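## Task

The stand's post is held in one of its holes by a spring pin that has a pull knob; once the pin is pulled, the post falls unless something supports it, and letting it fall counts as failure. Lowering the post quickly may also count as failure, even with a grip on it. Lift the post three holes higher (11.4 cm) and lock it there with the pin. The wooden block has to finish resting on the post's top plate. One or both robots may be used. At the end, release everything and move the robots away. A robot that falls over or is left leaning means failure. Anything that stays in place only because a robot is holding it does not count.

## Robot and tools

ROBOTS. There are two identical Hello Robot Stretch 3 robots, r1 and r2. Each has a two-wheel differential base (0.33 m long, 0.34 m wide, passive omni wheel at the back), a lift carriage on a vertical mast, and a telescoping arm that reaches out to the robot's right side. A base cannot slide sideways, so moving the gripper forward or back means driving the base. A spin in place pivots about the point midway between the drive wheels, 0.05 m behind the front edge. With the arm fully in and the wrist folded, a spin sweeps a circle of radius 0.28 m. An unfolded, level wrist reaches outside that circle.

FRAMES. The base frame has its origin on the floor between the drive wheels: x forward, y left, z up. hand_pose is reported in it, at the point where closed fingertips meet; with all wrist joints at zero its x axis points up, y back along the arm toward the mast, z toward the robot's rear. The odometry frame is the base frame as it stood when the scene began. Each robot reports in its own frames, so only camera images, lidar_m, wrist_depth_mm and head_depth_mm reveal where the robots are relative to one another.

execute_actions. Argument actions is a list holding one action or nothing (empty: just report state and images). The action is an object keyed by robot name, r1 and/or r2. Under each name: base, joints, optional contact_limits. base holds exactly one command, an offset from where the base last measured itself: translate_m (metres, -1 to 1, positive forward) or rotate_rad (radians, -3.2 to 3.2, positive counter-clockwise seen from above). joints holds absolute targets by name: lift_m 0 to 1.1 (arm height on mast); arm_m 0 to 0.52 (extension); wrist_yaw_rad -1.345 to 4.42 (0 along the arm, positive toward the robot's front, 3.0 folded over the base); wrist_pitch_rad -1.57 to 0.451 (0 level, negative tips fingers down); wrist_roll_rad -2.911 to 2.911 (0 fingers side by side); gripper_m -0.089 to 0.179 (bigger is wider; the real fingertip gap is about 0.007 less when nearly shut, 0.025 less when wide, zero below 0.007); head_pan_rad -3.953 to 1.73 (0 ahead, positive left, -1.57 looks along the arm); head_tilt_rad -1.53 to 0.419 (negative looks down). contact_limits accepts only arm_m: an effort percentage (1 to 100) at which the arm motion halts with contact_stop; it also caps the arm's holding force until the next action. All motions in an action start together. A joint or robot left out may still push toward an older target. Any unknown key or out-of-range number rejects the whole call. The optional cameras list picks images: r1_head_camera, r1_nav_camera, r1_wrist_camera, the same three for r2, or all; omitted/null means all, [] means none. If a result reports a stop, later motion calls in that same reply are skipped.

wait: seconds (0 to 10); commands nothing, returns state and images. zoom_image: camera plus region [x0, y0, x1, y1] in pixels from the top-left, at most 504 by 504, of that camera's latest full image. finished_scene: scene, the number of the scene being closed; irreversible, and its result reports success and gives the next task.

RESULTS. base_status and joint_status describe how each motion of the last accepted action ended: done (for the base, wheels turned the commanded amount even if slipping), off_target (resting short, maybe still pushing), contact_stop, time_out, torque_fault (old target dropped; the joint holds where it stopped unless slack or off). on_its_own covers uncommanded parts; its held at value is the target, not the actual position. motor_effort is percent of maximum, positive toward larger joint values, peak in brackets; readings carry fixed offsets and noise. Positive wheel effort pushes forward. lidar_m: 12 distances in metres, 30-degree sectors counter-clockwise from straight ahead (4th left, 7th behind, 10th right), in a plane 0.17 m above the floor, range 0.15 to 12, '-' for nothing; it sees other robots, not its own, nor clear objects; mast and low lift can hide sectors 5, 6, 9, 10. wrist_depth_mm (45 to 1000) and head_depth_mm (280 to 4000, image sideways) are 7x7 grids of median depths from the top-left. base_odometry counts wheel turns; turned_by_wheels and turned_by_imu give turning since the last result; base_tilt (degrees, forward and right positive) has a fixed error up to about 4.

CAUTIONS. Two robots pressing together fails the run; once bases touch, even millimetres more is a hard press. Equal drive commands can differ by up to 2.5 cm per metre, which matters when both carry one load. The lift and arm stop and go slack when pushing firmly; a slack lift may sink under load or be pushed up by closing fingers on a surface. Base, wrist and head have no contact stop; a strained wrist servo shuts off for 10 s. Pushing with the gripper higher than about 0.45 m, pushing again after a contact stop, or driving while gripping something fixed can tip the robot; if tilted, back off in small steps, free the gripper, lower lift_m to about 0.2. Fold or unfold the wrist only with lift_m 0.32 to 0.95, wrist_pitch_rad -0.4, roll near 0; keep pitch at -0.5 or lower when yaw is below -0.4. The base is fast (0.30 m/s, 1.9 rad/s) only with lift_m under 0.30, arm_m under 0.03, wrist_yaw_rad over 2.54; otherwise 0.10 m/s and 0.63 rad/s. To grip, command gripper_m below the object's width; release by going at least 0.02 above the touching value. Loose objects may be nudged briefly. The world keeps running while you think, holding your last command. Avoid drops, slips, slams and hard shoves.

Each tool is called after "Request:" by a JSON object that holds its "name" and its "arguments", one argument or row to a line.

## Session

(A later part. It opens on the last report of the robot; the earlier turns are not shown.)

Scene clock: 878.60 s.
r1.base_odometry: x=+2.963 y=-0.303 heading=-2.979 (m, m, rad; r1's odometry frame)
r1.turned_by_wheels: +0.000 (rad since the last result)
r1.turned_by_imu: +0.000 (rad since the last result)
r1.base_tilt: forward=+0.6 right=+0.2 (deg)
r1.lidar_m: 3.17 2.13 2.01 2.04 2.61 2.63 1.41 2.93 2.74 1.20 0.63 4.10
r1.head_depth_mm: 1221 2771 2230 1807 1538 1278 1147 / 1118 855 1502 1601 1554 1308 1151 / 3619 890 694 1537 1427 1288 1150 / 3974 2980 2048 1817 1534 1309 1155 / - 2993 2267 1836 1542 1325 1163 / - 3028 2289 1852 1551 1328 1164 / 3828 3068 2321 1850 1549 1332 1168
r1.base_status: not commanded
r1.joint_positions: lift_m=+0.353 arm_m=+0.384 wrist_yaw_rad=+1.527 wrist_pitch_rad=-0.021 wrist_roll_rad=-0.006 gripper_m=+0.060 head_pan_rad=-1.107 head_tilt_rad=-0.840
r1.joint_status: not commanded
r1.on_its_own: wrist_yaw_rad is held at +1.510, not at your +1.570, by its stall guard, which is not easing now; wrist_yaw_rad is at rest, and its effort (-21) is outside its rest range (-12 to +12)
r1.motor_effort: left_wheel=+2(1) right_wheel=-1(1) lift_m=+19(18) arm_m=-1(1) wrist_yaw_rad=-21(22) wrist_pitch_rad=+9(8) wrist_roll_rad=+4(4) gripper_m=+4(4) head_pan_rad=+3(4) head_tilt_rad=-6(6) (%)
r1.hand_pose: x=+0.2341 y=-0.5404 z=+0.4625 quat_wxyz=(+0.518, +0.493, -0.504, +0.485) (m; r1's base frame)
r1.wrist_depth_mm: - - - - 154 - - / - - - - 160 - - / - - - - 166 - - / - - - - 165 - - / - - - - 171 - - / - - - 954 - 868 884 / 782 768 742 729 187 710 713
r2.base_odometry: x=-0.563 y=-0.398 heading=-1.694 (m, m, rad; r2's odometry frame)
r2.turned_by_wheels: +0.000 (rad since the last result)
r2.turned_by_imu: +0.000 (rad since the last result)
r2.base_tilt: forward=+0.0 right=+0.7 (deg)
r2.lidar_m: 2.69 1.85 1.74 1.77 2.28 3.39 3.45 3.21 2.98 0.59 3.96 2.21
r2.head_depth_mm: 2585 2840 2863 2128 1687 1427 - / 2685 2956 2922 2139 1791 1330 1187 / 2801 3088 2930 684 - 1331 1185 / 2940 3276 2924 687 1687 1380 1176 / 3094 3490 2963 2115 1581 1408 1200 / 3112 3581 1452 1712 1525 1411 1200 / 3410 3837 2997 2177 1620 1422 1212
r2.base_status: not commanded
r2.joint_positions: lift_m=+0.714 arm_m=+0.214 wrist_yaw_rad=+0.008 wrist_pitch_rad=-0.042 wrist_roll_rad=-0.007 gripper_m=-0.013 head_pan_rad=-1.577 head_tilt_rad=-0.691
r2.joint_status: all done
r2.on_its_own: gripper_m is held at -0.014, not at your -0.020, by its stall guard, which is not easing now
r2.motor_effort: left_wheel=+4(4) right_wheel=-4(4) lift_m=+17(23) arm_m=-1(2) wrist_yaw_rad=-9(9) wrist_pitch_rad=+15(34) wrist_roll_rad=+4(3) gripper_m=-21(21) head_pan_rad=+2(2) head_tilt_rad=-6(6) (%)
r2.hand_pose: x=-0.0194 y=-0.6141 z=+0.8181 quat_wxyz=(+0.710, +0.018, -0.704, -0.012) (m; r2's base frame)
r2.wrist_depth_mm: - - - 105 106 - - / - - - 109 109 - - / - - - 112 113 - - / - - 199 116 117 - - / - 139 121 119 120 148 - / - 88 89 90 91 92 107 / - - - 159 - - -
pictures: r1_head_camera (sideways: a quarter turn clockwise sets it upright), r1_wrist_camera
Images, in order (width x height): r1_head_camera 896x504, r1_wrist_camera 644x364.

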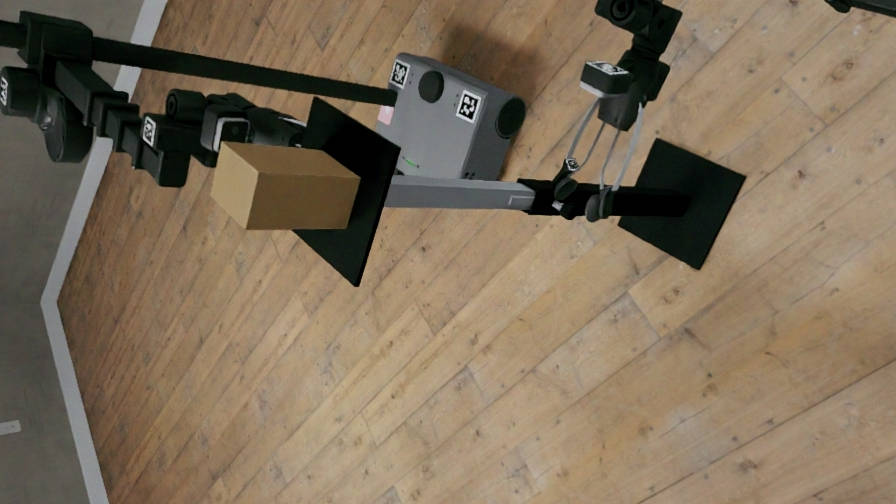

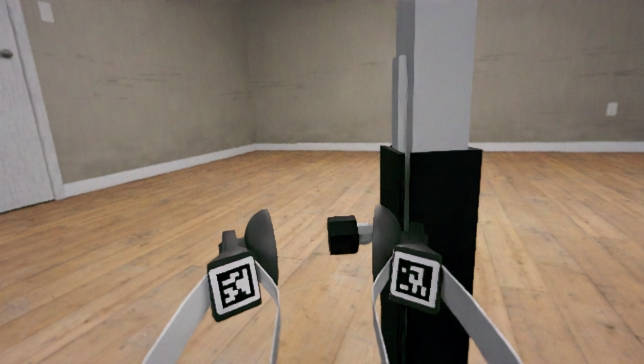

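Request:
{"name": "execute_actions", "arguments": {
  "actions": [
    {"r1": {"base": {"translate_m": -0.04}, "joints": {"wrist_yaw_rad": 1.55}}}
  ],
  "cameras": ["r1_wrist_camera"]
}}

Request:
{"name": "execute_actions", "arguments": {
  "actions": [
    {"r1": {"joints": {"arm_m": 0.32, "wrist_yaw_rad": 2.4, "wrist_pitch_rad": -0.4}}}
  ],
  "cameras": ["r1_head_camera"]
}}

Request:
{"name": "execute_actions", "arguments": {
  "actions": [
    {"r1": {"base": {"translate_m": 0.63}, "joints": {"wrist_yaw_rad": 4.42, "head_pan_rad": -2.05, "head_tilt_rad": -0.85}}}
  ],
  "cameras": ["r1_head_camera", "r1_wrist_camera"]
}}

Scene clock: 999.93 s.
r1.base_odometry: x=+3.003 y=-0.297 heading=-2.979 (m, m, rad; r1's odometry frame)
r1.turned_by_wheels: +0.000 (rad since the last result)
r1.turned_by_imu: +0.000 (rad since the last result)
r1.base_tilt: forward=+0.6 right=+0.3 (deg)
r1.lidar_m: 3.20 2.16 2.02 2.06 2.63 2.59 1.37 2.92 2.71 1.21 0.64 4.13
r1.head_depth_mm: 2801 2892 2220 1804 1541 1277 1146 / 1135 2557 2140 1666 1559 1309 1149 / 3569 862 738 1625 1502 1302 1153 / 3911 2982 721 1779 1466 1308 1157 / - 3033 2279 1838 1543 1326 1161 / - 3001 2296 1846 1548 1332 1163 / 3876 3053 2302 1858 1549 1334 1168
r1.base_status: done
r1.joint_positions: lift_m=+0.353 arm_m=+0.384 wrist_yaw_rad=+1.549 wrist_pitch_rad=-0.021 wrist_roll_rad=-0.006 gripper_m=+0.060 head_pan_rad=-1.107 head_tilt_rad=-0.840
r1.joint_status: all done
r1.motor_effort: left_wheel=+3(4) right_wheel=-1(7) lift_m=+19(18) arm_m=-1(1) wrist_yaw_rad=+1(20) wrist_pitch_rad=+9(9) wrist_roll_rad=+4(4) gripper_m=+0(4) head_pan_rad=+4(4) head_tilt_rad=-6(5) (%)
r1.hand_pose: x=+0.2343 y=-0.5347 z=+0.4625 quat_wxyz=(+0.512, +0.498, -0.498, +0.491) (m; r1's base frame)
r1.wrist_depth_mm: - - - - 191 - - / - - - - 198 - - / - - - - 204 - - / - - - - 205 - - / - - - - 215 - - / - - - 946 828 905 885 / 782 766 735 746 233 707 687
r2.base_odometry: x=-0.563 y=-0.398 heading=-1.694 (m, m, rad; r2's odometry frame)
r2.turned_by_wheels: +0.000 (rad since the last result)
r2.turned_by_imu: -0.001 (rad since the last result)
r2.base_tilt: forward=+0.0 right=+0.7 (deg)
r2.lidar_m: 2.68 1.85 1.73 1.77 2.29 3.37 3.45 3.20 2.98 0.59 3.96 2.21
r2.head_depth_mm: 2588 2793 2899 2134 1688 1434 - / 2663 3008 2868 2119 1795 1335 1193 / 2789 3160 2915 685 - 1332 1188 / 2982 3280 2957 684 1709 1372 1188 / 3059 3496 2957 2174 1588 1412 1201 / 3177 3530 1483 1700 1536 1406 1197 / 3407 3883 2987 2105 1049 1424 1206
r2.base_status: not commanded
r2.joint_positions: lift_m=+0.714 arm_m=+0.214 wrist_yaw_rad=+0.008 wrist_pitch_rad=-0.042 wrist_roll_rad=-0.007 gripper_m=-0.013 head_pan_rad=-1.577 head_tilt_rad=-0.691
r2.joint_status: not commanded
r2.on_its_own: gripper_m is held at -0.014, not at your -0.020, by its stall guard, which is not easing now
r2.motor_effort: left_wheel=+4(4) right_wheel=-4(4) lift_m=+16(16) arm_m=-1(1) wrist_yaw_rad=-9(8) wrist_pitch_rad=+15(15) wrist_roll_rad=+3(3) gripper_m=-21(20) head_pan_rad=+2(2) head_tilt_rad=-6(6) (%)
r2.hand_pose: x=-0.0194 y=-0.6141 z=+0.8181 quat_wxyz=(+0.710, +0.018, -0.704, -0.012) (m; r2's base frame)
r2.wrist_depth_mm: - - - 106 105 - - / - - - 109 109 - - / - - - 113 113 - - / - - 200 116 117 - - / - 139 121 119 120 148 - / - 88 89 90 91 92 107 / - - - 159 - - -
pictures: r1_wrist_camera
Images, in order (width x height): r1_wrist_camera 644x364.

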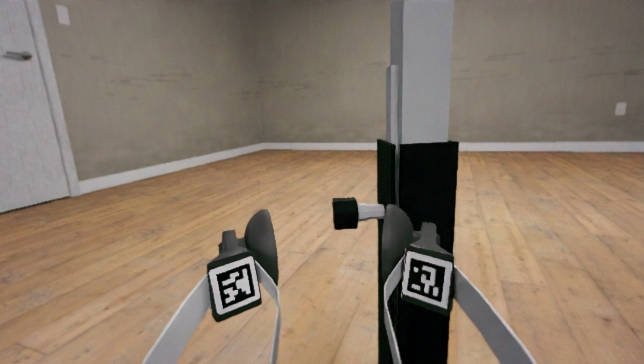

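Scene clock: 1001.57 s.
r1.base_odometry: x=+3.003 y=-0.297 heading=-2.979 (m, m, rad; r1's odometry frame)
r1.turned_by_wheels: +0.000 (rad since the last result)
r1.turned_by_imu: +0.000 (rad since the last result)
r1.base_tilt: forward=+0.6 right=+0.3 (deg)
r1.lidar_m: 3.22 2.15 2.03 2.06 2.63 2.59 1.36 2.91 2.72 1.21 0.64 4.13
r1.head_depth_mm: 2805 2888 2220 1794 1516 1251 1146 / 1134 2570 2146 1671 1523 1364 1148 / 3637 862 739 1632 1496 1315 1143 / 3928 2965 722 1776 1466 1309 1156 / - 2995 2274 1837 1541 1321 1161 / - 2997 2291 1844 1544 1325 1166 / 3851 3056 2309 1851 1550 1334 1170
r1.base_status: not commanded
r1.joint_positions: lift_m=+0.353 arm_m=+0.320 wrist_yaw_rad=+2.397 wrist_pitch_rad=-0.416 wrist_roll_rad=-0.006 gripper_m=+0.060 head_pan_rad=-1.107 head_tilt_rad=-0.840
r1.joint_status: all done
r1.motor_effort: left_wheel=+3(2) right_wheel=-2(2) lift_m=+18(18) arm_m=-3(5) wrist_yaw_rad=+3(5) wrist_pitch_rad=+7(9) wrist_roll_rad=+4(4) gripper_m=+0(0) head_pan_rad=+4(4) head_tilt_rad=-6(5) (%)
r1.hand_pose: x=+0.1310 y=-0.3000 z=+0.3664 quat_wxyz=(+0.388, +0.696, -0.114, +0.593) (m; r1's base frame)
r1.wrist_depth_mm: - - - - - - - / - - - - - - - / - - - - - - - / 862 830 815 821 802 766 780 / 748 686 688 666 676 639 645 / - 577 - 571 532 552 544 / - - 489 499 473 481 477
r2.base_odometry: x=-0.563 y=-0.398 heading=-1.694 (m, m, rad; r2's odometry frame)
r2.turned_by_wheels: +0.000 (rad since the last result)
r2.turned_by_imu: +0.000 (rad since the last result)
r2.base_tilt: forward=+0.0 right=+0.7 (deg)
r2.lidar_m: 2.68 1.85 1.73 1.76 2.28 3.38 3.45 3.21 2.99 0.59 3.93 2.21
r2.head_depth_mm: 2570 2858 2870 2118 1676 1434 - / 2701 2950 2919 2137 1790 1336 1194 / 2778 3116 2961 682 - 1332 1186 / 2948 3270 2938 687 1710 1391 1188 / 3064 3500 2965 2186 1613 1417 1202 / 3158 3565 1487 1698 1145 1418 1208 / 3418 3828 3004 2101 1618 1404 1207
r2.base_status: not commanded
r2.joint_positions: lift_m=+0.714 arm_m=+0.214 wrist_yaw_rad=+0.008 wrist_pitch_rad=-0.042 wrist_roll_rad=-0.007 gripper_m=-0.013 head_pan_rad=-1.577 head_tilt_rad=-0.691
r2.joint_status: not commanded
r2.on_its_own: gripper_m is held at -0.014, not at your -0.020, by its stall guard, which is not easing now
r2.motor_effort: left_wheel=+4(4) right_wheel=-4(4) lift_m=+17(16) arm_m=-1(2) wrist_yaw_rad=-8(9) wrist_pitch_rad=+14(15) wrist_roll_rad=+4(3) gripper_m=-20(21) head_pan_rad=+2(2) head_tilt_rad=-6(5) (%)
r2.hand_pose: x=-0.0194 y=-0.6141 z=+0.8181 quat_wxyz=(+0.710, +0.018, -0.704, -0.012) (m; r2's base frame)
r2.wrist_depth_mm: - - - 106 106 - - / - - - 109 110 - - / - - - 112 113 - - / - - 199 117 117 - - / - 139 121 119 120 148 - / - 88 89 90 91 92 107 / - - - 159 - - -
pictures: r1_head_camera (sideways: a quarter turn clockwise sets it upright)
Images, in order (width x height): r1_head_camera 896x504.

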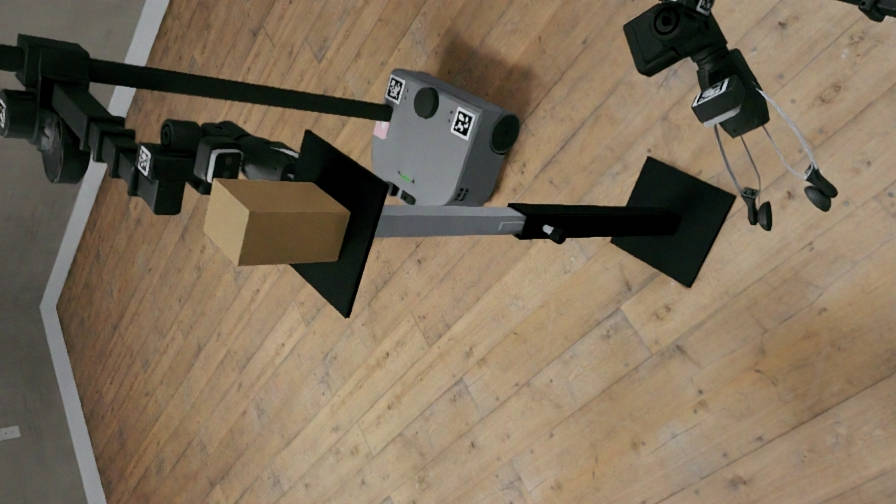

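Scene clock: 1009.00 s.
r1.base_odometry: x=+2.381 y=-0.398 heading=-2.979 (m, m, rad; r1's odometry frame)
r1.turned_by_wheels: +0.000 (rad since the last result)
r1.turned_by_imu: +0.002 (rad since the last result)
r1.base_tilt: forward=+0.6 right=+0.3 (deg)
r1.lidar_m: 2.80 1.87 1.75 1.80 2.29 3.20 1.98 3.20 0.66 1.24 3.84 3.55
r1.head_depth_mm: 2723 2863 2207 1794 1512 1304 1146 / 2713 2910 2147 1805 1515 1312 1148 / 2703 2928 736 1718 1454 1305 1173 / 2697 884 796 1815 1498 1337 1138 / 2710 904 2265 1603 1576 1276 1164 / 2592 1398 2202 1650 1554 1279 1166 / 1102 2896 2296 1858 1546 1336 1167
r1.base_status: done
r1.joint_positions: lift_m=+0.353 arm_m=+0.320 wrist_yaw_rad=+4.417 wrist_pitch_rad=-0.416 wrist_roll_rad=-0.005 gripper_m=+0.060 head_pan_rad=-2.043 head_tilt_rad=-0.840
r1.joint_status: all done
r1.motor_effort: left_wheel=+2(5) right_wheel=-1(1) lift_m=+18(18) arm_m=-3(3) wrist_yaw_rad=+4(4) wrist_pitch_rad=+6(7) wrist_roll_rad=+3(4) gripper_m=+0(0) head_pan_rad=-3(42) head_tilt_rad=-6(7) (%)
r1.hand_pose: x=-0.2363 y=-0.3997 z=+0.3663 quat_wxyz=(-0.296, +0.467, +0.528, +0.644) (m; r1's base frame)
r1.wrist_depth_mm: - - - - - - - / - - - - - - - / - - - - - - - / 869 819 824 827 805 788 766 / 679 684 669 661 663 635 626 / 246 574 - 565 535 560 577 / 247 492 490 490 488 477 -
r2.base_odometry: x=-0.563 y=-0.398 heading=-1.694 (m, m, rad; r2's odometry frame)
r2.turned_by_wheels: +0.000 (rad since the last result)
r2.turned_by_imu: -0.002 (rad since the last result)
r2.base_tilt: forward=+0.0 right=+0.8 (deg)
r2.lidar_m: 2.68 1.84 1.73 1.77 2.28 3.38 3.44 3.21 1.23 0.59 3.95 2.20
r2.head_depth_mm: 2533 2813 2927 2131 1059 1417 - / 2655 2914 1461 1673 1592 1324 1186 / 2823 3102 2881 685 - 1330 1184 / 2947 3272 2983 685 1707 1385 1188 / 3077 3462 2961 2171 1706 1409 1200 / 3318 3697 2955 2184 1708 1416 1206 / 3403 3879 2978 2192 1711 1424 1203
r2.base_status: not commanded
r2.joint_positions: lift_m=+0.714 arm_m=+0.214 wrist_yaw_rad=+0.008 wrist_pitch_rad=-0.042 wrist_roll_rad=-0.007 gripper_m=-0.013 head_pan_rad=-1.577 head_tilt_rad=-0.691
r2.joint_status: not commanded
r2.on_its_own: gripper_m is held at -0.014, not at your -0.020, by its stall guard, which is not easing now
r2.motor_effort: left_wheel=+4(4) right_wheel=-4(4) lift_m=+17(16) arm_m=-2(1) wrist_yaw_rad=-9(9) wrist_pitch_rad=+15(15) wrist_roll_rad=+4(4) gripper_m=-21(20) head_pan_rad=+2(3) head_tilt_rad=-5(6) (%)
r2.hand_pose: x=-0.0194 y=-0.6141 z=+0.8181 quat_wxyz=(+0.710, +0.018, -0.704, -0.012) (m; r2's base frame)
r2.wrist_depth_mm: - - - 106 106 - - / - - - 109 109 - - / - - - 113 113 - - / - - 200 116 117 - - / - 139 121 119 120 147 - / - 88 88 89 91 92 106 / - - - 160 982 429 -
pictures: r1_head_camera (sideways: a quarter turn clockwise sets it upright), r1_wrist_camera
Images, in order (width x height): r1_head_camera 896x504, r1_wrist_camera 644x364.

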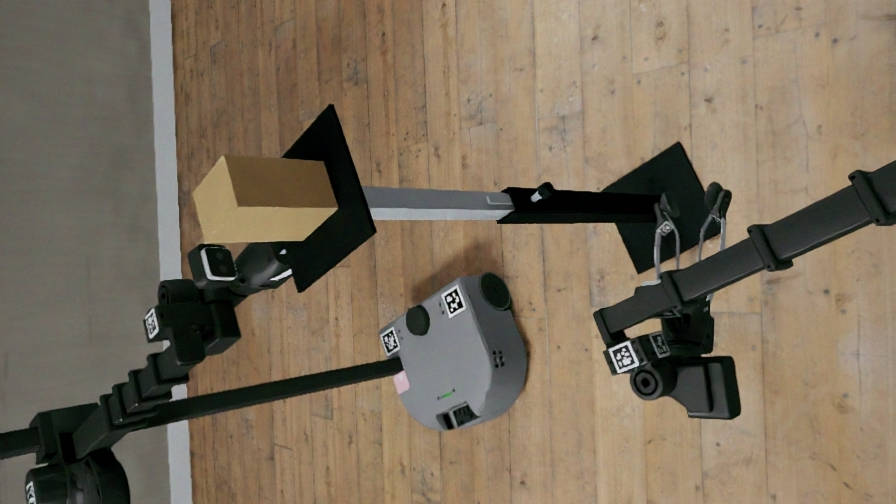

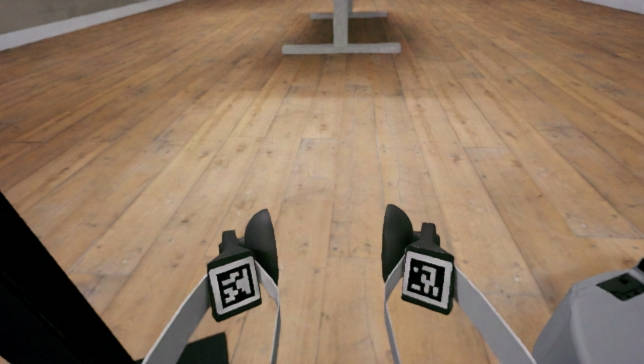

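Request:
{"name": "execute_actions", "arguments": {
  "actions": [
    {"r1": {"joints": {"lift_m": 0.449, "arm_m": 0.465, "gripper_m": 0.04}}}
  ],
  "cameras": ["r1_head_camera", "r1_wrist_camera"]
}}

Scene clock: 1033.23 s.
r1.base_odometry: x=+2.381 y=-0.398 heading=-2.979 (m, m, rad; r1's odometry frame)
r1.turned_by_wheels: +0.000 (rad since the last result)
r1.turned_by_imu: +0.000 (rad since the last result)
r1.base_tilt: forward=+0.6 right=+0.3 (deg)
r1.lidar_m: 2.80 1.87 1.75 1.80 2.29 3.18 1.98 3.18 0.66 1.25 3.83 3.55
r1.head_depth_mm: 2694 2889 2219 1804 1516 1298 1146 / 2723 2904 2144 1810 1518 1309 1152 / 2715 2923 736 1720 1457 1306 1174 / 2702 884 795 1826 1497 1333 1137 / 2687 905 2265 1610 1566 1320 1158 / 2608 1402 2214 1661 1472 1328 1165 / 1101 2942 2301 1853 1550 1330 1167
r1.base_status: not commanded
r1.joint_positions: lift_m=+0.449 arm_m=+0.465 wrist_yaw_rad=+4.417 wrist_pitch_rad=-0.416 wrist_roll_rad=-0.005 gripper_m=+0.040 head_pan_rad=-2.043 head_tilt_rad=-0.840
r1.joint_status: all done
r1.motor_effort: left_wheel=+2(2) right_wheel=-2(2) lift_m=+24(28) arm_m=+4(5) wrist_yaw_rad=+3(4) wrist_pitch_rad=+7(7) wrist_roll_rad=+3(3) gripper_m=+0(70) head_pan_rad=-3(3) head_tilt_rad=-6(5) (%)
r1.hand_pose: x=-0.2363 y=-0.5442 z=+0.4619 quat_wxyz=(-0.296, +0.467, +0.529, +0.644) (m; r1's base frame)
r1.wrist_depth_mm: - 160 - - - - - / - 177 - - - - - / - - - - - - - / - 951 228 969 947 948 923 / 852 813 239 809 819 787 741 / 694 683 471 680 - 660 663 / 597 591 339 589 587 569 582
r2.base_odometry: x=-0.563 y=-0.398 heading=-1.694 (m, m, rad; r2's odometry frame)
r2.turned_by_wheels: +0.000 (rad since the last result)
r2.turned_by_imu: -0.001 (rad since the last result)
r2.base_tilt: forward=+0.0 right=+0.7 (deg)
r2.lidar_m: 2.68 1.84 1.73 1.77 2.29 3.38 3.46 3.22 1.23 0.59 3.95 2.22
r2.head_depth_mm: 2518 2846 2862 2118 880 1426 - / 2647 2905 1374 1678 1569 1330 1189 / 2801 3133 2647 682 - 1330 1189 / 3001 3336 2907 685 1688 1384 1184 / 3145 3451 2985 2183 1714 1411 1198 / 3226 3699 2972 2165 1710 1415 1202 / 3380 3852 2965 2196 1720 1412 1207
r2.base_status: not commanded
r2.joint_positions: lift_m=+0.714 arm_m=+0.214 wrist_yaw_rad=+0.008 wrist_pitch_rad=-0.042 wrist_roll_rad=-0.007 gripper_m=-0.013 head_pan_rad=-1.577 head_tilt_rad=-0.691
r2.joint_status: not commanded
r2.on_its_own: gripper_m is held at -0.014, not at your -0.020, by its stall guard, which is not easing now
r2.motor_effort: left_wheel=+4(4) right_wheel=-4(4) lift_m=+17(16) arm_m=-2(2) wrist_yaw_rad=-8(9) wrist_pitch_rad=+15(15) wrist_roll_rad=+4(3) gripper_m=-21(22) head_pan_rad=+2(2) head_tilt_rad=-6(6) (%)
r2.hand_pose: x=-0.0194 y=-0.6141 z=+0.8181 quat_wxyz=(+0.710, +0.018, -0.704, -0.012) (m; r2's base frame)
r2.wrist_depth_mm: - - - 106 106 - - / - - - 109 109 - - / - - - 112 112 - - / - - 199 117 118 - - / - 139 120 119 120 148 - / - 88 89 90 91 92 107 / - - - 160 985 328 316
pictures: r1_head_camera (sideways: a quarter turn clockwise sets it upright), r1_wrist_camera
Images, in order (width x height): r1_head_camera 896x504, r1_wrist_camera 644x364.

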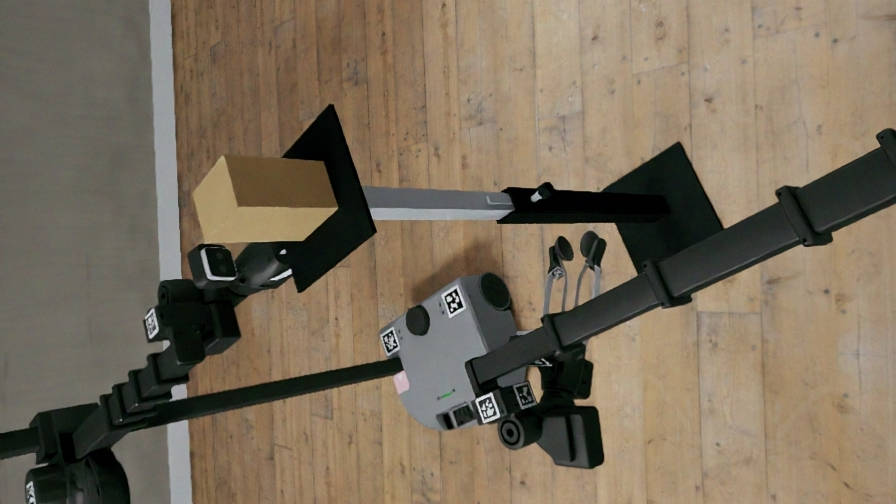

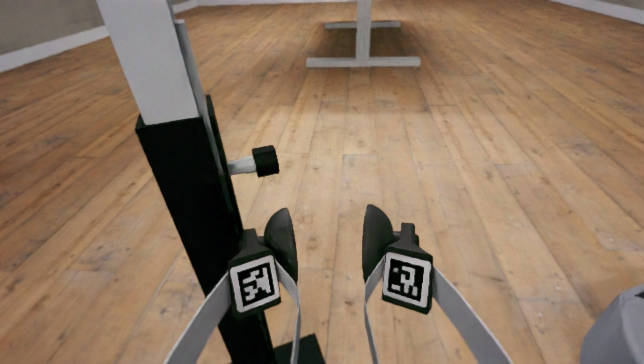

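Request:
{"name": "execute_actions", "arguments": {
  "actions": [
    {"r1": {"base": {"translate_m": -0.04}, "joints": {"arm_m": 0.486}}}
  ],
  "cameras": ["r1_head_camera", "r1_wrist_camera"]
}}

Scene clock: 1063.63 s.
r1.base_odometry: x=+2.420 y=-0.392 heading=-2.979 (m, m, rad; r1's odometry frame)
r1.turned_by_wheels: +0.000 (rad since the last result)
r1.turned_by_imu: +0.000 (rad since the last result)
r1.base_tilt: forward=+0.6 right=+0.3 (deg)
r1.lidar_m: 2.82 1.89 1.77 1.81 2.30 3.16 1.95 3.15 0.64 1.22 3.82 3.60
r1.head_depth_mm: 2718 2889 2203 1798 1504 1301 1139 / 2699 2913 2228 1809 1518 1312 1146 / 2689 2914 760 1818 1524 1312 1173 / 2671 2885 719 1722 1333 1310 1135 / 2679 884 2147 1629 1516 1311 1158 / 2681 929 2210 1663 1484 1332 1162 / 1099 2879 2304 1859 1514 1333 1169
r1.base_status: done
r1.joint_positions: lift_m=+0.449 arm_m=+0.486 wrist_yaw_rad=+4.417 wrist_pitch_rad=-0.416 wrist_roll_rad=-0.005 gripper_m=+0.040 head_pan_rad=-2.043 head_tilt_rad=-0.840
r1.joint_status: all done
r1.motor_effort: left_wheel=+3(5) right_wheel=-2(5) lift_m=+24(24) arm_m=+4(4) wrist_yaw_rad=+3(3) wrist_pitch_rad=+7(6) wrist_roll_rad=+3(3) gripper_m=+0(0) head_pan_rad=-3(3) head_tilt_rad=-6(6) (%)
r1.hand_pose: x=-0.2363 y=-0.5653 z=+0.4619 quat_wxyz=(-0.296, +0.467, +0.529, +0.644) (m; r1's base frame)
r1.wrist_depth_mm: - - - - - - - / - - 150 - - - - / - - 161 - - - - / - - 171 911 956 927 952 / 818 829 190 780 818 760 774 / 723 718 665 674 - 645 646 / 595 603 273 578 593 570 561
r2.base_odometry: x=-0.563 y=-0.398 heading=-1.694 (m, m, rad; r2's odometry frame)
r2.turned_by_wheels: +0.000 (rad since the last result)
r2.turned_by_imu: -0.001 (rad since the last result)
r2.base_tilt: forward=+0.0 right=+0.8 (deg)
r2.lidar_m: 2.68 1.84 1.73 1.76 2.28 3.39 3.45 3.20 1.22 0.59 3.96 2.21
r2.head_depth_mm: 2553 2844 2885 2128 842 1428 - / 2620 2897 2487 1630 1556 1326 1191 / 2780 3131 1386 683 - 1326 1184 / 2937 3341 2915 685 1707 1389 1187 / 3065 3519 2964 2162 1696 1401 1195 / 3281 3684 2954 2168 1702 1420 1201 / 3462 3875 3027 2166 1711 1418 1207
r2.base_status: not commanded
r2.joint_positions: lift_m=+0.714 arm_m=+0.214 wrist_yaw_rad=+0.008 wrist_pitch_rad=-0.042 wrist_roll_rad=-0.007 gripper_m=-0.013 head_pan_rad=-1.577 head_tilt_rad=-0.691
r2.joint_status: not commanded
r2.on_its_own: gripper_m is held at -0.014, not at your -0.020, by its stall guard, which is not easing now
r2.motor_effort: left_wheel=+4(4) right_wheel=-4(4) lift_m=+17(16) arm_m=-1(2) wrist_yaw_rad=-9(8) wrist_pitch_rad=+15(15) wrist_roll_rad=+4(3) gripper_m=-21(20) head_pan_rad=+2(2) head_tilt_rad=-6(6) (%)
r2.hand_pose: x=-0.0194 y=-0.6141 z=+0.8181 quat_wxyz=(+0.710, +0.018, -0.704, -0.012) (m; r2's base frame)
r2.wrist_depth_mm: - - - 106 105 - - / - - - 109 110 - - / - - - 113 113 - - / - - 198 117 117 - - / - 139 120 119 120 148 - / - 88 89 90 91 92 106 / - - - 160 985 305 -
pictures: r1_head_camera (sideways: a quarter turn clockwise sets it upright), r1_wrist_camera
Images, in order (width x height): r1_head_camera 896x504, r1_wrist_camera 644x364.

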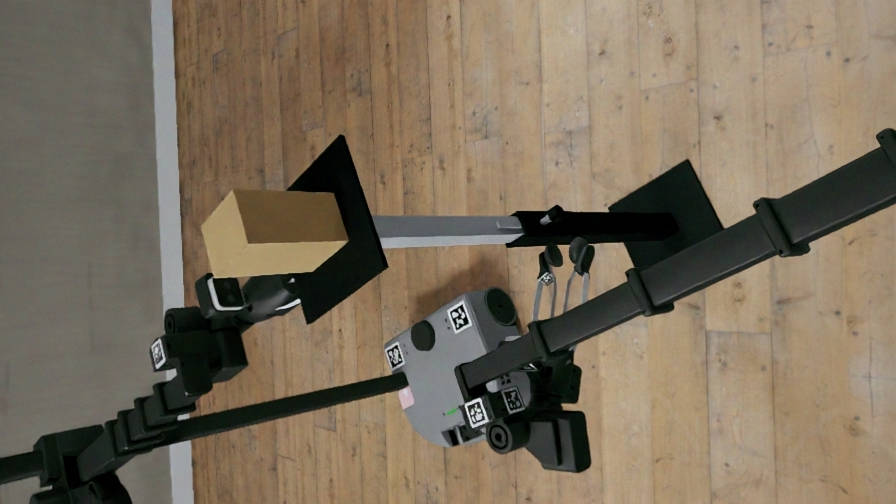

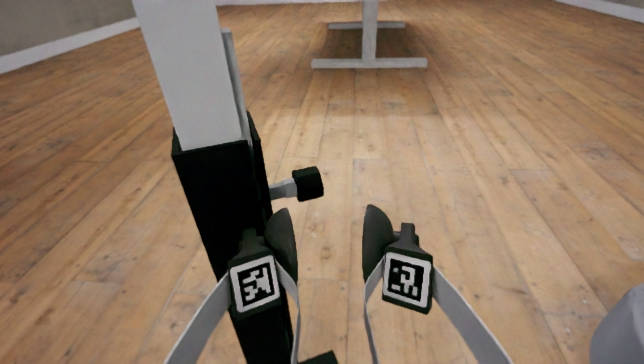

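Request:
{"name": "execute_actions", "arguments": {
  "actions": [
    {"r1": {"base": {"translate_m": -0.02}, "joints": {"arm_m": 0.483}}}
  ],
  "cameras": ["r1_head_camera", "r1_wrist_camera"]
}}

Scene clock: 1083.17 s.
r1.base_odometry: x=+2.440 y=-0.389 heading=-2.979 (m, m, rad; r1's odometry frame)
r1.turned_by_wheels: +0.000 (rad since the last result)
r1.turned_by_imu: +0.000 (rad since the last result)
r1.base_tilt: forward=+0.6 right=+0.2 (deg)
r1.lidar_m: 2.84 1.90 1.79 1.82 2.33 3.13 1.93 3.15 0.63 1.21 3.83 3.61
r1.head_depth_mm: 2719 2878 2224 1800 1509 1301 1141 / 2667 2897 2218 1805 1516 1308 1150 / 2680 2892 2047 1808 1531 1314 1175 / 2682 2930 697 1691 1186 1295 1139 / 2672 888 2056 1684 1505 1305 1160 / 2656 888 2185 1656 1475 1328 1163 / 1107 2794 2293 1852 1516 1335 1166
r1.base_status: done
r1.joint_positions: lift_m=+0.449 arm_m=+0.483 wrist_yaw_rad=+4.417 wrist_pitch_rad=-0.420 wrist_roll_rad=-0.005 gripper_m=+0.040 head_pan_rad=-2.043 head_tilt_rad=-0.840
r1.joint_status: all done
r1.motor_effort: left_wheel=+4(6) right_wheel=-6(6) lift_m=+25(25) arm_m=-3(4) wrist_yaw_rad=+3(3) wrist_pitch_rad=+9(9) wrist_roll_rad=+3(3) gripper_m=+1(1) head_pan_rad=-3(3) head_tilt_rad=-6(6) (%)
r1.hand_pose: x=-0.2358 y=-0.5629 z=+0.4609 quat_wxyz=(-0.294, +0.466, +0.530, +0.645) (m; r1's base frame)
r1.wrist_depth_mm: - 113 - - - - - / - - 134 - - - - / - - 143 - - - - / - 992 149 958 940 928 894 / 824 815 165 769 786 782 763 / 688 684 637 655 - 650 651 / 594 597 232 580 576 571 569
r2.base_odometry: x=-0.563 y=-0.398 heading=-1.694 (m, m, rad; r2's odometry frame)
r2.turned_by_wheels: +0.000 (rad since the last result)
r2.turned_by_imu: -0.001 (rad since the last result)
r2.base_tilt: forward=+0.0 right=+0.7 (deg)
r2.lidar_m: 2.69 1.85 1.73 1.77 2.28 3.39 3.47 3.20 1.22 0.59 3.96 2.21
r2.head_depth_mm: 2570 2788 2875 2131 842 1432 - / 2635 2931 2618 1680 1565 1322 1191 / 2818 3126 1390 685 - 1336 1185 / 2951 3329 2935 688 1701 1389 1186 / 3072 3454 2994 2168 1691 1401 1203 / 3244 3693 3015 2194 1727 1402 1207 / 3450 3827 3004 2186 1715 1420 1211
r2.base_status: not commanded
r2.joint_positions: lift_m=+0.714 arm_m=+0.214 wrist_yaw_rad=+0.008 wrist_pitch_rad=-0.042 wrist_roll_rad=-0.007 gripper_m=-0.013 head_pan_rad=-1.577 head_tilt_rad=-0.691
r2.joint_status: not commanded
r2.on_its_own: gripper_m is held at -0.014, not at your -0.020, by its stall guard, which is not easing now
r2.motor_effort: left_wheel=+4(4) right_wheel=-4(4) lift_m=+17(16) arm_m=-2(1) wrist_yaw_rad=-8(9) wrist_pitch_rad=+15(14) wrist_roll_rad=+3(3) gripper_m=-21(21) head_pan_rad=+2(2) head_tilt_rad=-6(6) (%)
r2.hand_pose: x=-0.0194 y=-0.6141 z=+0.8181 quat_wxyz=(+0.710, +0.018, -0.704, -0.012) (m; r2's base frame)
r2.wrist_depth_mm: - - - 106 106 - - / - - - 109 109 - - / - - - 113 113 - - / - - 199 117 118 - - / - 139 121 120 120 148 - / - 88 89 90 91 92 106 / - - - 159 - 302 -
pictures: r1_head_camera (sideways: a quarter turn clockwise sets it upright), r1_wrist_camera
Images, in order (width x height): r1_head_camera 896x504, r1_wrist_camera 644x364.

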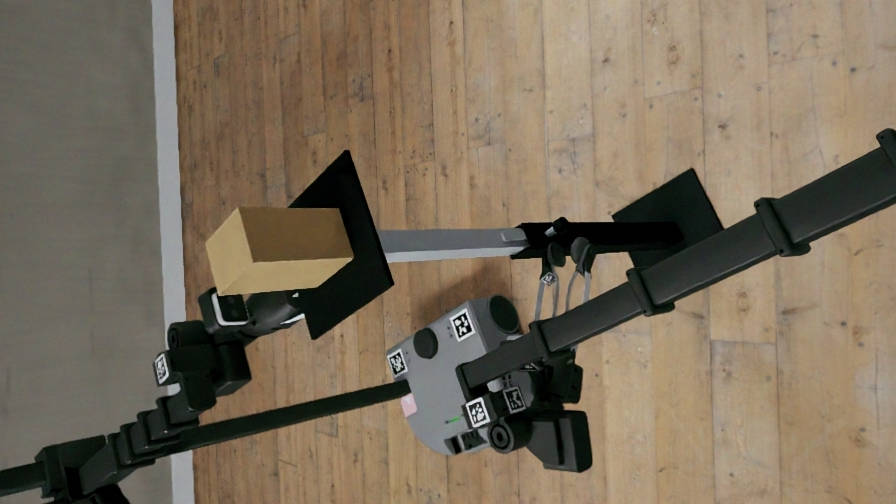

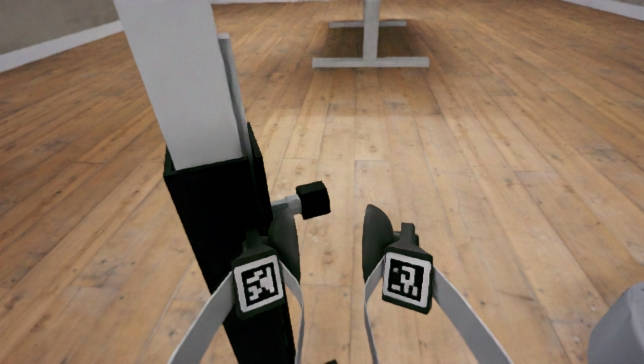

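Request:
{"name": "zoom_image", "arguments": {
  "camera": "r1_wrist_camera",
  "region": [160, 120, 460, 340]
}}

Request:
{"name": "zoom_image", "arguments": {
  "camera": "r1_head_camera",
  "region": [470, 170, 670, 330]
}}

Region (160, 120, 460, 340) of r1_wrist_camera's 644x364 image, scaled by 1.680; it fills the top 370 rows of this view, and the rest is white.

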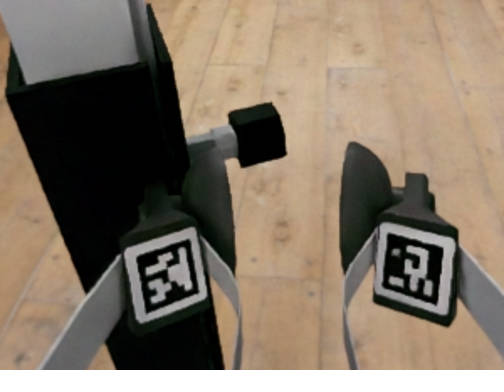

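Region (470, 170, 670, 330) of r1_head_camera's 896x504 image, scaled by 2.520, with more detail than that image has; it fills the top 403 rows of this view, and the rest is white.

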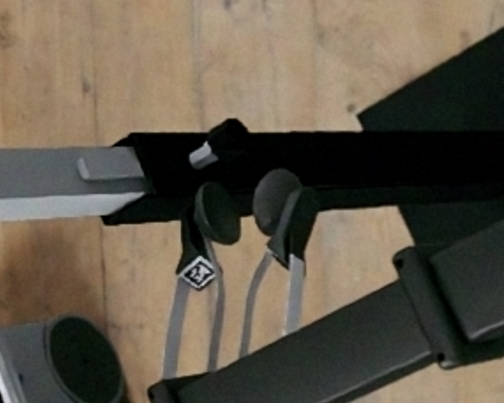

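Request:
{"name": "execute_actions", "arguments": {
  "actions": [
    {"r2": {"joints": {"lift_m": 0.734}}}
  ],
  "cameras": []
}}

Request:
{"name": "execute_actions", "arguments": {
  "actions": [
    {"r2": {"joints": {"lift_m": 0.740}}}
  ],
  "cameras": []
}}

Request:
{"name": "execute_actions", "arguments": {
  "actions": [
    {"r1": {"joints": {"gripper_m": 0.015}}}
  ],
  "cameras": ["r1_wrist_camera", "r1_head_camera"]
}}

Scene clock: 1130.40 s.
r1.base_odometry: x=+2.440 y=-0.389 heading=-2.979 (m, m, rad; r1's odometry frame)
r1.turned_by_wheels: +0.000 (rad since the last result)
r1.turned_by_imu: +0.000 (rad since the last result)
r1.base_tilt: forward=+0.6 right=+0.2 (deg)
r1.lidar_m: 2.83 1.90 1.78 1.82 2.33 3.16 1.93 3.16 0.63 1.21 3.81 3.61
r1.head_depth_mm: 2689 2879 2215 1794 1506 1300 1142 / 2699 2881 2228 1808 1515 1303 1146 / 2675 2922 2042 1808 1523 1313 1174 / 2686 2909 698 1729 1180 1296 1138 / 2678 870 2058 1678 1508 1310 1160 / 2654 884 2201 1667 1478 1331 1165 / 1103 2766 2290 1855 1518 1333 1167
r1.base_status: not commanded
r1.joint_positions: lift_m=+0.449 arm_m=+0.483 wrist_yaw_rad=+4.417 wrist_pitch_rad=-0.420 wrist_roll_rad=-0.005 gripper_m=+0.040 head_pan_rad=-2.043 head_tilt_rad=-0.840
r1.joint_status: not commanded
r1.motor_effort: left_wheel=+4(5) right_wheel=-6(6) lift_m=+24(25) arm_m=-3(3) wrist_yaw_rad=+2(2) wrist_pitch_rad=+9(9) wrist_roll_rad=+3(3) gripper_m=+1(1) head_pan_rad=-3(3) head_tilt_rad=-7(5) (%)
r1.hand_pose: x=-0.2358 y=-0.5629 z=+0.4609 quat_wxyz=(-0.294, +0.466, +0.530, +0.645) (m; r1's base frame)
r1.wrist_depth_mm: - 113 - - - - - / - - 134 - - - - / - - 143 - - - - / - 984 149 944 952 945 922 / 822 815 165 790 829 770 762 / 693 685 633 659 - 648 648 / 593 603 234 581 588 578 575
r2.base_odometry: x=-0.563 y=-0.398 heading=-1.694 (m, m, rad; r2's odometry frame)
r2.turned_by_wheels: +0.000 (rad since the last result)
r2.turned_by_imu: -0.001 (rad since the last result)
r2.base_tilt: forward=+0.0 right=+0.8 (deg)
r2.lidar_m: 2.68 1.84 1.73 1.76 2.28 3.38 3.46 3.19 1.21 0.59 3.96 2.21
r2.head_depth_mm: 2541 2784 2890 2114 854 - - / 2656 2946 2620 1671 - 1364 1191 / 2764 3088 1384 682 - 1343 1183 / 2932 3284 2906 689 1689 1374 1186 / 3052 3493 2965 2155 1707 1405 1193 / 3266 3721 2963 2170 1719 1420 1200 / 3382 3840 2987 2177 1718 1412 1208
r2.base_status: not commanded
r2.joint_positions: lift_m=+0.733 arm_m=+0.214 wrist_yaw_rad=+0.008 wrist_pitch_rad=-0.108 wrist_roll_rad=-0.007 gripper_m=-0.013 head_pan_rad=-1.577 head_tilt_rad=-0.691
r2.joint_status: all done
r2.on_its_own: gripper_m is held at -0.014, not at your -0.020, by its stall guard, which is not easing now; wrist_pitch_rad is at rest, and its effort (+37) is outside its rest range (-20 to +32)
r2.motor_effort: left_wheel=+4(4) right_wheel=-4(4) lift_m=+33(33) arm_m=-2(1) wrist_yaw_rad=-8(8) wrist_pitch_rad=+37(38) wrist_roll_rad=+3(3) gripper_m=-21(21) head_pan_rad=+2(2) head_tilt_rad=-6(6) (%)
r2.hand_pose: x=-0.0194 y=-0.6113 z=+0.8206 quat_wxyz=(+0.709, +0.041, -0.703, -0.035) (m; r2's base frame)
r2.wrist_depth_mm: - - - 100 100 - - / - - - 105 105 - - / - - - 109 110 - - / - - 190 114 115 - - / - - 125 119 120 151 - / - 97 98 99 100 101 - / - - 85 85 86 83 84
pictures: none
No camera images: the call's "cameras" was empty. Leave "cameras" out to get every camera's image.

Scene clock: 1131.03 s.
r1.base_odometry: x=+2.440 y=-0.389 heading=-2.979 (m, m, rad; r1's odometry frame)
r1.turned_by_wheels: +0.000 (rad since the last result)
r1.turned_by_imu: +0.000 (rad since the last result)
r1.base_tilt: forward=+0.6 right=+0.3 (deg)
r1.lidar_m: 2.83 1.90 1.78 1.83 2.33 3.11 1.93 3.14 0.63 1.21 3.85 3.60
r1.head_depth_mm: 2712 2862 2216 1786 1505 1306 1144 / 2687 2890 2219 1808 1522 1310 1149 / 2685 2890 2043 1819 1526 1318 1173 / 2681 2897 697 1727 1181 1296 1135 / 2667 865 2056 1676 1507 1314 1158 / 2668 864 2202 1663 1476 1333 1167 / 1095 2785 2296 1845 1521 1332 1170
r1.base_status: not commanded
r1.joint_positions: lift_m=+0.449 arm_m=+0.483 wrist_yaw_rad=+4.417 wrist_pitch_rad=-0.420 wrist_roll_rad=-0.005 gripper_m=+0.040 head_pan_rad=-2.043 head_tilt_rad=-0.840
r1.joint_status: not commanded
r1.motor_effort: left_wheel=+4(5) right_wheel=-6(6) lift_m=+24(24) arm_m=-3(3) wrist_yaw_rad=+3(3) wrist_pitch_rad=+9(9) wrist_roll_rad=+3(3) gripper_m=+1(1) head_pan_rad=-3(3) head_tilt_rad=-6(5) (%)
r1.hand_pose: x=-0.2358 y=-0.5629 z=+0.4609 quat_wxyz=(-0.294, +0.466, +0.530, +0.645) (m; r1's base frame)
r1.wrist_depth_mm: - 113 - - - - - / - - 135 - - - - / - - 144 - - - - / - 965 149 957 967 930 925 / 824 805 165 782 809 763 772 / 703 667 628 655 - 653 654 / 603 604 231 589 564 559 578
r2.base_odometry: x=-0.563 y=-0.398 heading=-1.694 (m, m, rad; r2's odometry frame)
r2.turned_by_wheels: +0.000 (rad since the last result)
r2.turned_by_imu: +0.000 (rad since the last result)
r2.base_tilt: forward=+0.0 right=+0.9 (deg)
r2.lidar_m: 2.68 1.84 1.73 1.77 2.28 3.38 3.46 3.19 1.22 0.59 3.96 2.22
r2.head_depth_mm: 2549 2829 2863 2119 858 - - / 2632 2932 2596 1671 - 1352 1192 / 2817 3130 1384 679 - 1336 1185 / 2928 3297 2920 685 1671 1366 1185 / 3036 3506 2953 2163 1711 1416 1207 / 3210 3651 2979 2198 1708 1422 1201 / 3408 3799 2996 2193 1709 1423 1207
r2.base_status: not commanded
r2.joint_positions: lift_m=+0.739 arm_m=+0.214 wrist_yaw_rad=+0.008 wrist_pitch_rad=-0.122 wrist_roll_rad=-0.007 gripper_m=-0.013 head_pan_rad=-1.577 head_tilt_rad=-0.691
r2.joint_status: all done
r2.on_its_own: gripper_m is held at -0.014, not at your -0.020, by its stall guard, which is not easing now; wrist_pitch_rad is at rest, and its effort (+43) is outside its rest range (-20 to +32)
r2.motor_effort: left_wheel=+4(4) right_wheel=-4(4) lift_m=+33(35) arm_m=-2(2) wrist_yaw_rad=-9(9) wrist_pitch_rad=+43(43) wrist_roll_rad=+3(4) gripper_m=-22(22) head_pan_rad=+2(3) head_tilt_rad=-6(6) (%)
r2.hand_pose: x=-0.0194 y=-0.6106 z=+0.8230 quat_wxyz=(+0.709, +0.046, -0.703, -0.040) (m; r2's base frame)
r2.wrist_depth_mm: - - - 99 99 - - / - - - 104 104 - - / - - - 108 110 - - / - - 189 114 115 - - / - - 126 119 122 152 - / - 99 100 101 101 103 - / - - 86 86 86 84 86
pictures: none
No camera images: the call's "cameras" was empty. Leave "cameras" out to get every camera's image.

Scene clock: 1131.77 s.
r1.base_odometry: x=+2.440 y=-0.389 heading=-2.979 (m, m, rad; r1's odometry frame)
r1.turned_by_wheels: +0.000 (rad since the last result)
r1.turned_by_imu: +0.000 (rad since the last result)
r1.base_tilt: forward=+0.7 right=+0.2 (deg)
r1.lidar_m: 2.84 1.90 1.79 1.82 2.32 3.13 1.93 3.17 0.63 1.21 3.83 3.61
r1.head_depth_mm: 2687 2891 2210 1789 1514 1303 1142 / 2687 2908 2222 1816 1521 1309 1151 / 2666 2897 2043 1821 1515 1311 1172 / 2668 2901 699 1724 1196 1290 1140 / 2654 865 2061 1680 1500 1311 1158 / 2684 864 2208 1662 1478 1323 1165 / 1096 2795 2302 1847 1514 1339 1167
r1.base_status: not commanded
r1.joint_positions: lift_m=+0.449 arm_m=+0.483 wrist_yaw_rad=+4.417 wrist_pitch_rad=-0.420 wrist_roll_rad=-0.005 gripper_m=+0.015 head_pan_rad=-2.043 head_tilt_rad=-0.840
r1.joint_status: all done
r1.motor_effort: left_wheel=+2(5) right_wheel=-2(7) lift_m=+24(24) arm_m=-3(3) wrist_yaw_rad=+3(3) wrist_pitch_rad=+9(9) wrist_roll_rad=+3(3) gripper_m=+0(77) head_pan_rad=-4(4) head_tilt_rad=-6(7) (%)
r1.hand_pose: x=-0.2358 y=-0.5629 z=+0.4609 quat_wxyz=(-0.294, +0.466, +0.530, +0.645) (m; r1's base frame)
r1.wrist_depth_mm: - 113 - - - - - / - - 134 - - - - / - - 143 - - - - / - 972 149 946 970 920 923 / 841 817 164 788 783 765 751 / 694 672 190 664 663 655 651 / 621 604 240 584 575 572 567
r2.base_odometry: x=-0.563 y=-0.398 heading=-1.694 (m, m, rad; r2's odometry frame)
r2.turned_by_wheels: +0.000 (rad since the last result)
r2.turned_by_imu: +0.000 (rad since the last result)
r2.base_tilt: forward=+0.1 right=+0.8 (deg)
r2.lidar_m: 2.69 1.84 1.73 1.76 2.28 3.39 3.44 3.21 1.22 0.59 3.95 2.20
r2.head_depth_mm: 2564 2817 2886 2125 856 - - / 2631 2880 2637 1679 - 1362 1191 / 2834 3152 1387 682 - 1343 1188 / 2969 3353 2993 683 1680 1372 1187 / 3062 3466 3005 2160 1700 1402 1198 / 3243 3769 2971 2166 1718 1418 1199 / 3444 3870 2955 2162 1725 1420 1202
r2.base_status: not commanded
r2.joint_positions: lift_m=+0.739 arm_m=+0.214 wrist_yaw_rad=+0.008 wrist_pitch_rad=-0.122 wrist_roll_rad=-0.007 gripper_m=-0.013 head_pan_rad=-1.577 head_tilt_rad=-0.691
r2.joint_status: not commanded
r2.on_its_own: gripper_m is held at -0.014, not at your -0.020, by its stall guard, which is not easing now; wrist_pitch_rad is at rest, and its effort (+42) is outside its rest range (-20 to +32)
r2.motor_effort: left_wheel=+4(4) right_wheel=-4(4) lift_m=+34(34) arm_m=-2(2) wrist_yaw_rad=-8(9) wrist_pitch_rad=+42(43) wrist_roll_rad=+4(3) gripper_m=-22(21) head_pan_rad=+2(2) head_tilt_rad=-6(6) (%)
r2.hand_pose: x=-0.0194 y=-0.6106 z=+0.8230 quat_wxyz=(+0.709, +0.046, -0.703, -0.040) (m; r2's base frame)
r2.wrist_depth_mm: - - - 100 99 - - / - - - 104 104 - - / - - - 109 110 - - / - - 190 114 115 - - / - - 126 119 122 152 - / - 99 100 101 101 103 - / - - 86 86 86 84 85
pictures: r1_head_camera (sideways: a quarter turn clockwise sets it upright), r1_wrist_camera
Images, in order (width x height): r1_head_camera 896x504, r1_wrist_camera 644x364.

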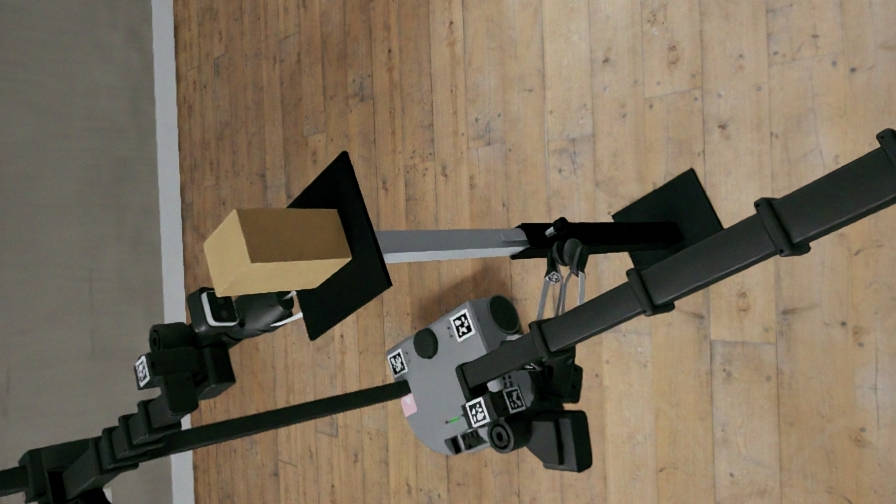

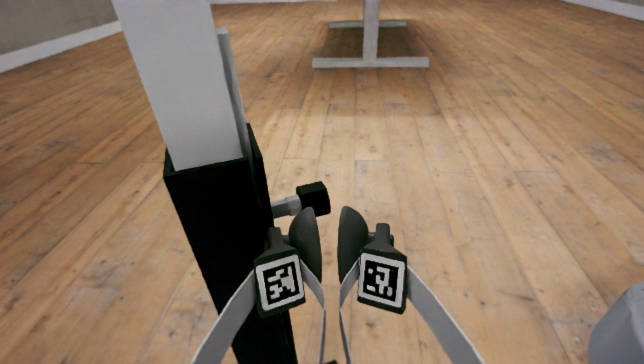

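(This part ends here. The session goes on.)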